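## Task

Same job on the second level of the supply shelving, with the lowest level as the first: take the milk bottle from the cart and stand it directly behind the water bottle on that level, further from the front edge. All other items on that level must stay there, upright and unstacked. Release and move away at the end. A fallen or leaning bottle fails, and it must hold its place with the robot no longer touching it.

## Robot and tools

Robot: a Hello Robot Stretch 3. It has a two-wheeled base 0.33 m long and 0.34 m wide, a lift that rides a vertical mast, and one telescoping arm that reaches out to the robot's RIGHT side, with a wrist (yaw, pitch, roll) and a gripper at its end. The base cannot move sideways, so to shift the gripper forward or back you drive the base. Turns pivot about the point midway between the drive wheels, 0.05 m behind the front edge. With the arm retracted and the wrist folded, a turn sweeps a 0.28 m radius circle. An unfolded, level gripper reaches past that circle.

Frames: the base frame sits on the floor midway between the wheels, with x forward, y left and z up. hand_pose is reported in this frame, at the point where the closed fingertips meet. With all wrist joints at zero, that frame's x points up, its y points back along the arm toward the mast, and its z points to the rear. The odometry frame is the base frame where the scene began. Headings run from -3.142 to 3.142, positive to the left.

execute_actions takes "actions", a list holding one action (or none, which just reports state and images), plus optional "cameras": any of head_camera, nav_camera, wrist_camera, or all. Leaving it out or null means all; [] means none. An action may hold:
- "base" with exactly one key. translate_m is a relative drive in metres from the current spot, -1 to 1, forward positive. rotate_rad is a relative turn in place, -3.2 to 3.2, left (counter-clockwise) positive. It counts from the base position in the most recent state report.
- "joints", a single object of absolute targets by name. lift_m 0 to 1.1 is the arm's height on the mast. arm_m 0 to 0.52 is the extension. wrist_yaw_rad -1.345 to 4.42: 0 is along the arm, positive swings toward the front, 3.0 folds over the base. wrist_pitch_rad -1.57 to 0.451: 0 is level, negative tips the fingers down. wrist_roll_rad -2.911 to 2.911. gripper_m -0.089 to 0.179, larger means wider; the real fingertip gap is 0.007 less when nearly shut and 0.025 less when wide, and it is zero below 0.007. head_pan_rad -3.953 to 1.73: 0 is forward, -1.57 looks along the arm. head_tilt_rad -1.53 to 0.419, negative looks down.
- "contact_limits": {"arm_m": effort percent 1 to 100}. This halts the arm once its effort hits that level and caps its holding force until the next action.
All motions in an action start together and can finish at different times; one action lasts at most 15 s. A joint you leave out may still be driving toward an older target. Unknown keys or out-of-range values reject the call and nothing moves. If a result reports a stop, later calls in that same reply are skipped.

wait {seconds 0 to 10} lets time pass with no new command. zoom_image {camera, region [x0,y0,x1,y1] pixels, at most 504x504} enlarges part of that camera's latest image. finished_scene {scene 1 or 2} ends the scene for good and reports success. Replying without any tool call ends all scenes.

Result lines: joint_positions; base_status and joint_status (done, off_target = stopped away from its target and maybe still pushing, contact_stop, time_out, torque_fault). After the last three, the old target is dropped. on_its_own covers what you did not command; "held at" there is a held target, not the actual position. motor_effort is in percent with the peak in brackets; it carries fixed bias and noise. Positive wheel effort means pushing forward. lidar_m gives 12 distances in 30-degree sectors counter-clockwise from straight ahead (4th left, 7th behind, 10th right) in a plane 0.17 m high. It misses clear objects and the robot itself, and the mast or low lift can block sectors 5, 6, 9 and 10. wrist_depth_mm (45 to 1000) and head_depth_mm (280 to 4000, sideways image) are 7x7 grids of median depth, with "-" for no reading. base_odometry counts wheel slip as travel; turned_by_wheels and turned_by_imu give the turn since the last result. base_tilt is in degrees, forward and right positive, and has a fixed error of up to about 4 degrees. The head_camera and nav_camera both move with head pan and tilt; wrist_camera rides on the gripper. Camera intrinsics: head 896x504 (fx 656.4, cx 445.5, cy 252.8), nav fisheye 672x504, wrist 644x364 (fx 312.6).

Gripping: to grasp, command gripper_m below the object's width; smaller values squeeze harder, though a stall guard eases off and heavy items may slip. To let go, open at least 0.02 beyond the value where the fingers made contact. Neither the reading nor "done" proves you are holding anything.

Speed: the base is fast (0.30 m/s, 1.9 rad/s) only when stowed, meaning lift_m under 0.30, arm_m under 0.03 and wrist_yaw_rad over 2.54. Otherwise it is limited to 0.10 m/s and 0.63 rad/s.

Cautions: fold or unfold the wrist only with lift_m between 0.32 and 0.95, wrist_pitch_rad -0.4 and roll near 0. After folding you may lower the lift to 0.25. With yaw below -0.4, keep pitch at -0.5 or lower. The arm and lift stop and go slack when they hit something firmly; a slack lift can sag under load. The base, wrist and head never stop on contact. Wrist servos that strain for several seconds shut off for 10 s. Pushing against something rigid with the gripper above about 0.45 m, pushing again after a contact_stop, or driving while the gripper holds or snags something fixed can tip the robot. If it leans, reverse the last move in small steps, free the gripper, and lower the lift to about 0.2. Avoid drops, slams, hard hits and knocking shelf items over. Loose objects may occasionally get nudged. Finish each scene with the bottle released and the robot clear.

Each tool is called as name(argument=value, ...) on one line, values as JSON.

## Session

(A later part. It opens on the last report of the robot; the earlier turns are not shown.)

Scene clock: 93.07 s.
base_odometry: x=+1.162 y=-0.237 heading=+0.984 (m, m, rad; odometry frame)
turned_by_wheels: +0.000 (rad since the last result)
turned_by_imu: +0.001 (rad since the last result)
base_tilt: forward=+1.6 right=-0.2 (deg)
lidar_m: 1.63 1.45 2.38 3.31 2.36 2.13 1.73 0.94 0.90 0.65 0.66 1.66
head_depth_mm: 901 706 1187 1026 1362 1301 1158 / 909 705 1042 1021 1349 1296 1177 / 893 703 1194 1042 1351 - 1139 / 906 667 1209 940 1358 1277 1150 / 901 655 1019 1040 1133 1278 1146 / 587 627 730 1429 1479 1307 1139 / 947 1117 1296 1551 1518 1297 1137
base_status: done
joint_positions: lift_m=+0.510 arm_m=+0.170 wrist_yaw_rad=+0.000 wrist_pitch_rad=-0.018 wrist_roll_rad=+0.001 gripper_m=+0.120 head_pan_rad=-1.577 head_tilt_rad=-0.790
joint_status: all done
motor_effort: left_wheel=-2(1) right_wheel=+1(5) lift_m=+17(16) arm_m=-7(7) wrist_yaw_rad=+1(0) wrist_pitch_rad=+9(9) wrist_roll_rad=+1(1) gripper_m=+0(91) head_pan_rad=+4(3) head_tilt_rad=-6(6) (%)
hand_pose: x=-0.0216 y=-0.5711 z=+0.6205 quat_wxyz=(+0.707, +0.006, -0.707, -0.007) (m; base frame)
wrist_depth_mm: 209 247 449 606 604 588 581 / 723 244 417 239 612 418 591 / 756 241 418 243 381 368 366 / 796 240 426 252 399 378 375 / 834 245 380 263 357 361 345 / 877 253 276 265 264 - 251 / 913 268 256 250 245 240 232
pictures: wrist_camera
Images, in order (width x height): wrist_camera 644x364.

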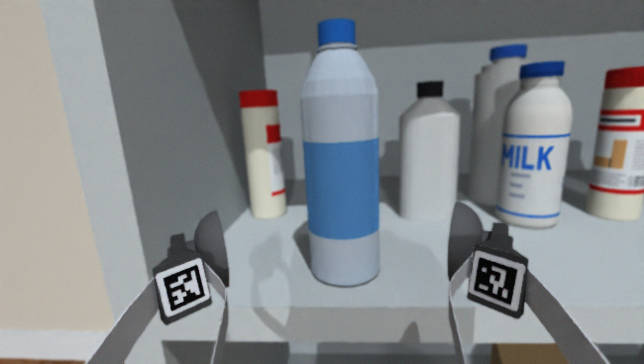

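execute_actions(actions=[{"joints":{"arm_m":0.3}}], cameras=[])

execute_actions(actions=[{"joints":{"gripper_m":0.02}}], cameras=[])

execute_actions(actions=[{"joints":{"lift_m":0.54}}], cameras=[])

execute_actions(actions=[{"base":{"translate_m":-0.235},"joints":{"arm_m":0.315}}], cameras=[])

execute_actions(actions=[{"joints":{"lift_m":0.512}}], cameras=[])

execute_actions(actions=[{"joints":{"gripper_m":0.12}}], cameras=[])

execute_actions(actions=[{"joints":{"arm_m":0.03}}], cameras=["wrist_camera","head_camera"])

Scene clock: 100.73 s.
base_odometry: x=+1.162 y=-0.237 heading=+0.984 (m, m, rad; odometry frame)
turned_by_wheels: +0.000 (rad since the last result)
turned_by_imu: +0.000 (rad since the last result)
base_tilt: forward=+1.6 right=-0.2 (deg)
lidar_m: 1.63 1.45 2.38 3.33 2.36 2.13 1.73 0.94 0.80 0.65 0.66 1.66
head_depth_mm: 906 709 1184 1027 1360 1295 1150 / 908 705 1039 1020 1343 1286 1156 / 895 699 1192 1046 963 1276 1150 / 910 665 1208 923 1347 1293 1157 / 899 657 1020 1037 1127 1275 1141 / 587 626 731 1425 1488 1304 1138 / 950 1117 1300 1539 1515 1303 1145
base_status: not commanded
joint_positions: lift_m=+0.510 arm_m=+0.300 wrist_yaw_rad=+0.000 wrist_pitch_rad=-0.018 wrist_roll_rad=+0.001 gripper_m=+0.120 head_pan_rad=-1.577 head_tilt_rad=-0.790
joint_status: all done
motor_effort: left_wheel=-2(2) right_wheel=+2(2) lift_m=+17(16) arm_m=+5(5) wrist_yaw_rad=+0(0) wrist_pitch_rad=+9(9) wrist_roll_rad=+1(1) gripper_m=+1(1) head_pan_rad=+5(4) head_tilt_rad=-6(6) (%)
hand_pose: x=-0.0216 y=-0.7004 z=+0.6205 quat_wxyz=(+0.707, +0.006, -0.707, -0.007) (m; base frame)
wrist_depth_mm: 179 241 442 109 480 479 459 / 179 240 325 106 123 320 282 / 177 238 294 110 126 255 238 / 176 238 315 115 133 265 241 / 174 235 318 120 203 327 245 / 173 213 276 125 236 - 239 / 173 207 216 131 188 201 197
pictures: none
No camera images: the call's "cameras" was empty. Leave "cameras" out to get every camera's image.

Scene clock: 102.23 s.
base_odometry: x=+1.162 y=-0.237 heading=+0.984 (m, m, rad; odometry frame)
turned_by_wheels: +0.000 (rad since the last result)
turned_by_imu: +0.000 (rad since the last result)
base_tilt: forward=+1.6 right=-0.2 (deg)
lidar_m: 1.63 1.45 2.39 3.32 2.36 2.13 1.73 0.94 0.80 0.65 0.66 1.66
head_depth_mm: 906 708 1191 1026 1358 1287 1156 / 911 703 1039 1020 1347 1289 1158 / 896 699 1192 1040 964 1273 1151 / 914 667 1208 934 1353 1284 1152 / 901 655 1022 1039 1131 1277 1147 / 587 626 729 1420 1493 1312 1144 / 948 1125 1296 1552 1519 1302 1144
base_status: not commanded
joint_positions: lift_m=+0.510 arm_m=+0.300 wrist_yaw_rad=-0.002 wrist_pitch_rad=-0.018 wrist_roll_rad=+0.001 gripper_m=+0.021 head_pan_rad=-1.577 head_tilt_rad=-0.790
joint_status: all done
motor_effort: left_wheel=-2(2) right_wheel=+2(3) lift_m=+17(17) arm_m=+4(5) wrist_yaw_rad=+3(4) wrist_pitch_rad=+9(10) wrist_roll_rad=+1(1) gripper_m=-24(100) head_pan_rad=+3(4) head_tilt_rad=-6(6) (%)
hand_pose: x=-0.0221 y=-0.7004 z=+0.6204 quat_wxyz=(+0.707, +0.006, -0.707, -0.008) (m; base frame)
wrist_depth_mm: 180 244 401 104 480 476 461 / 178 242 294 102 264 319 281 / 178 240 293 106 257 254 237 / 177 238 307 110 265 265 241 / 175 236 316 115 123 277 246 / 175 234 262 121 127 258 239 / 173 208 214 126 189 202 197
pictures: none
No camera images: the call's "cameras" was empty. Leave "cameras" out to get every camera's image.

Scene clock: 103.30 s.
base_odometry: x=+1.162 y=-0.237 heading=+0.984 (m, m, rad; odometry frame)
turned_by_wheels: +0.000 (rad since the last result)
turned_by_imu: +0.000 (rad since the last result)
base_tilt: forward=+1.6 right=-0.2 (deg)
lidar_m: 1.62 1.45 2.38 3.33 2.36 2.13 1.73 0.94 0.80 0.65 0.66 1.66
head_depth_mm: 905 706 1183 1025 1355 1291 1152 / 907 702 1038 1020 1360 1290 1178 / 895 700 1196 1037 - 1285 1149 / 909 666 1212 898 1352 1285 1144 / 898 657 1021 1039 1128 1277 1145 / 587 625 728 1430 1495 1305 1141 / 951 1121 1299 1549 1508 1302 1137
base_status: not commanded
joint_positions: lift_m=+0.539 arm_m=+0.300 wrist_yaw_rad=-0.002 wrist_pitch_rad=-0.067 wrist_roll_rad=+0.001 gripper_m=+0.024 head_pan_rad=-1.577 head_tilt_rad=-0.790
joint_status: all done
on_its_own: wrist_pitch_rad is at rest, and its effort (+34) is outside its rest range (-20 to +32)
motor_effort: left_wheel=-2(2) right_wheel=+2(2) lift_m=+40(40) arm_m=+4(4) wrist_yaw_rad=+1(2) wrist_pitch_rad=+34(37) wrist_roll_rad=+1(1) gripper_m=-22(24) head_pan_rad=+4(3) head_tilt_rad=-6(6) (%)
hand_pose: x=-0.0219 y=-0.6987 z=+0.6369 quat_wxyz=(+0.707, +0.023, -0.707, -0.025) (m; base frame)
wrist_depth_mm: 180 243 399 104 471 472 454 / 178 241 325 103 491 480 284 / 177 240 292 106 258 256 240 / 177 237 309 110 267 268 242 / 176 236 315 115 123 322 247 / 174 234 277 121 128 276 250 / 173 218 233 127 206 220 214
pictures: none
No camera images: the call's "cameras" was empty. Leave "cameras" out to get every camera's image.

Scene clock: 106.60 s.
base_odometry: x=+1.032 y=-0.433 heading=+0.984 (m, m, rad; odometry frame)
turned_by_wheels: +0.000 (rad since the last result)
turned_by_imu: +0.000 (rad since the last result)
base_tilt: forward=+1.6 right=-0.2 (deg)
lidar_m: 1.86 1.67 2.62 3.34 2.04 1.95 1.50 1.57 0.78 0.74 0.74 1.66
head_depth_mm: 887 707 1185 1075 1297 1292 1153 / 886 703 1205 994 1327 1290 1175 / 887 701 1189 1018 - 1289 1149 / 909 695 1012 919 1344 1289 1151 / 904 692 1200 1031 1351 1281 1142 / 887 687 1202 1065 1347 1285 1139 / 904 685 1046 1035 1097 1280 1140
base_status: done
joint_positions: lift_m=+0.539 arm_m=+0.315 wrist_yaw_rad=-0.001 wrist_pitch_rad=-0.067 wrist_roll_rad=+0.001 gripper_m=+0.024 head_pan_rad=-1.577 head_tilt_rad=-0.790
joint_status: all done
on_its_own: wrist_pitch_rad is at rest, and its effort (+34) is outside its rest range (-20 to +32)
motor_effort: left_wheel=-2(5) right_wheel=+2(1) lift_m=+40(40) arm_m=+4(6) wrist_yaw_rad=+1(2) wrist_pitch_rad=+34(34) wrist_roll_rad=+1(1) gripper_m=-22(22) head_pan_rad=+5(3) head_tilt_rad=-6(6) (%)
hand_pose: x=-0.0216 y=-0.7137 z=+0.6368 quat_wxyz=(+0.707, +0.024, -0.707, -0.024) (m; base frame)
wrist_depth_mm: 420 487 477 104 462 458 442 / 419 505 493 102 231 464 461 / 423 525 253 106 235 224 479 / 423 545 260 110 244 238 232 / 350 418 269 115 123 286 229 / 311 304 277 121 127 271 228 / 241 238 232 126 206 219 208
pictures: none
No camera images: the call's "cameras" was empty. Leave "cameras" out to get every camera's image.

Scene clock: 107.63 s.
base_odometry: x=+1.032 y=-0.433 heading=+0.984 (m, m, rad; odometry frame)
turned_by_wheels: +0.000 (rad since the last result)
turned_by_imu: +0.000 (rad since the last result)
base_tilt: forward=+1.6 right=-0.2 (deg)
lidar_m: 1.86 1.67 2.62 3.34 2.05 1.95 1.50 1.57 0.78 0.74 0.74 1.65
head_depth_mm: 885 707 1179 1075 1287 1291 1153 / 891 706 1210 993 1352 1291 1155 / 892 699 1191 1036 - 1289 1151 / 910 696 1010 927 1346 1285 1151 / 905 691 1198 1033 1349 1289 1148 / 883 689 1201 1065 1355 1279 1136 / 899 684 1046 1035 1103 1275 1139
base_status: not commanded
joint_positions: lift_m=+0.512 arm_m=+0.315 wrist_yaw_rad=-0.001 wrist_pitch_rad=-0.026 wrist_roll_rad=+0.001 gripper_m=+0.024 head_pan_rad=-1.577 head_tilt_rad=-0.790
joint_status: all done
motor_effort: left_wheel=-2(2) right_wheel=+2(2) lift_m=+17(36) arm_m=+4(4) wrist_yaw_rad=+0(0) wrist_pitch_rad=+13(34) wrist_roll_rad=+1(1) gripper_m=-22(21) head_pan_rad=+3(3) head_tilt_rad=-6(6) (%)
hand_pose: x=-0.0216 y=-0.7152 z=+0.6204 quat_wxyz=(+0.707, +0.009, -0.707, -0.010) (m; base frame)
wrist_depth_mm: 422 495 484 104 464 457 451 / 426 510 497 102 231 216 469 / 427 529 250 106 236 224 477 / 423 549 259 110 242 233 436 / 355 404 267 115 122 246 230 / 292 285 260 121 128 250 226 / 222 221 213 127 189 202 196
pictures: none
No camera images: the call's "cameras" was empty. Leave "cameras" out to get every camera's image.

Scene clock: 109.10 s.
base_odometry: x=+1.032 y=-0.433 heading=+0.984 (m, m, rad; odometry frame)
turned_by_wheels: +0.000 (rad since the last result)
turned_by_imu: +0.000 (rad since the last result)
base_tilt: forward=+1.6 right=-0.2 (deg)
lidar_m: 1.86 1.67 2.62 3.34 2.05 1.94 1.50 1.56 0.78 0.74 0.74 1.65
head_depth_mm: 891 709 1176 1075 1294 1286 1156 / 893 705 1210 996 1350 1300 1152 / 888 698 1189 1022 - 1287 1151 / 908 698 1005 932 1344 1282 1145 / 903 694 1191 1031 1352 1283 1141 / 884 688 1205 1064 1357 1279 1145 / 900 684 1039 1034 1096 1273 1139
base_status: not commanded
joint_positions: lift_m=+0.512 arm_m=+0.315 wrist_yaw_rad=-0.001 wrist_pitch_rad=-0.023 wrist_roll_rad=+0.001 gripper_m=+0.120 head_pan_rad=-1.577 head_tilt_rad=-0.790
joint_status: all done
motor_effort: left_wheel=-2(2) right_wheel=+2(2) lift_m=+17(17) arm_m=+4(5) wrist_yaw_rad=+0(1) wrist_pitch_rad=+12(13) wrist_roll_rad=+1(1) gripper_m=+0(94) head_pan_rad=+5(6) head_tilt_rad=-6(6) (%)
hand_pose: x=-0.0216 y=-0.7153 z=+0.6213 quat_wxyz=(+0.707, +0.008, -0.707, -0.009) (m; base frame)
wrist_depth_mm: 424 493 486 109 465 457 449 / 427 513 499 106 231 220 469 / 424 528 252 109 235 224 480 / 424 554 260 114 242 234 437 / 354 410 271 119 204 329 231 / 296 298 276 125 237 - 228 / 223 219 217 131 189 202 192
pictures: none
No camera images: the call's "cameras" was empty. Leave "cameras" out to get every camera's image.

Scene clock: 112.43 s.
base_odometry: x=+1.032 y=-0.433 heading=+0.984 (m, m, rad; odometry frame)
turned_by_wheels: +0.000 (rad since the last result)
turned_by_imu: +0.000 (rad since the last result)
base_tilt: forward=+1.6 right=-0.2 (deg)
lidar_m: 1.87 1.67 2.63 3.32 2.05 1.95 1.50 1.57 0.78 0.75 0.74 1.65
head_depth_mm: 885 709 1175 1081 1301 1290 1154 / 891 704 1214 996 1360 1299 1176 / 893 700 1183 1046 1349 1289 1199 / 910 696 1008 959 1344 1285 1128 / 904 695 1196 1035 1358 1285 1145 / 884 689 1202 1066 1359 1282 1145 / 900 686 1051 1027 1101 1283 1135
base_status: not commanded
joint_positions: lift_m=+0.512 arm_m=+0.030 wrist_yaw_rad=+0.000 wrist_pitch_rad=-0.022 wrist_roll_rad=+0.001 gripper_m=+0.120 head_pan_rad=-1.577 head_tilt_rad=-0.790
joint_status: all done
motor_effort: left_wheel=-2(2) right_wheel=+2(1) lift_m=+17(17) arm_m=-7(9) wrist_yaw_rad=+0(1) wrist_pitch_rad=+11(12) wrist_roll_rad=+1(1) gripper_m=+1(1) head_pan_rad=+4(2) head_tilt_rad=-6(6) (%)
hand_pose: x=-0.0216 y=-0.4310 z=+0.6215 quat_wxyz=(+0.707, +0.008, -0.707, -0.008) (m; base frame)
wrist_depth_mm: 428 605 748 738 717 705 535 / 428 601 783 755 748 732 536 / 422 568 797 526 776 563 545 / 423 564 620 422 539 461 496 / 407 422 408 387 374 385 359 / 446 530 908 900 878 - 556 / 469 616 833 853 701 669 527
pictures: head_camera (sideways: a quarter turn clockwise sets it upright), wrist_camera
Images, in order (width x height): head_camera 896x504, wrist_camera 644x364.

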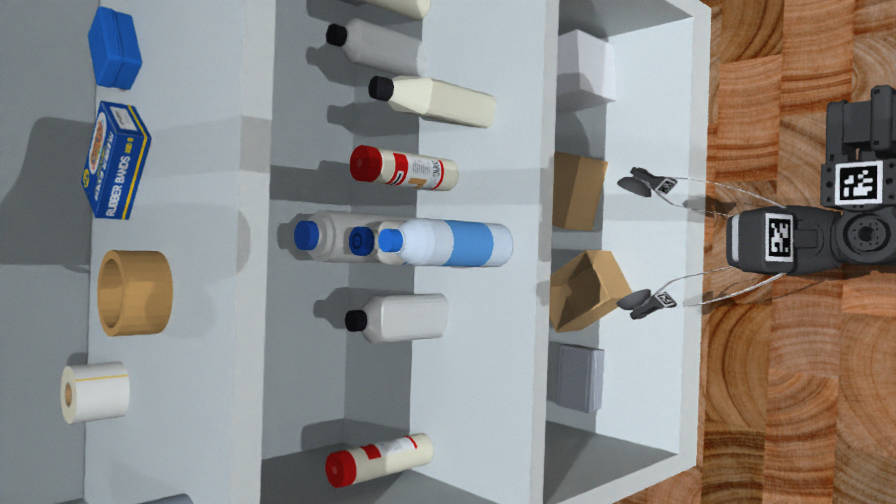

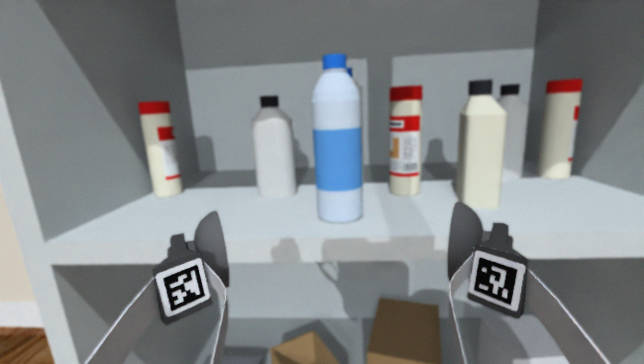

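finished_scene(scene=2)

The scene is finished: the task was done.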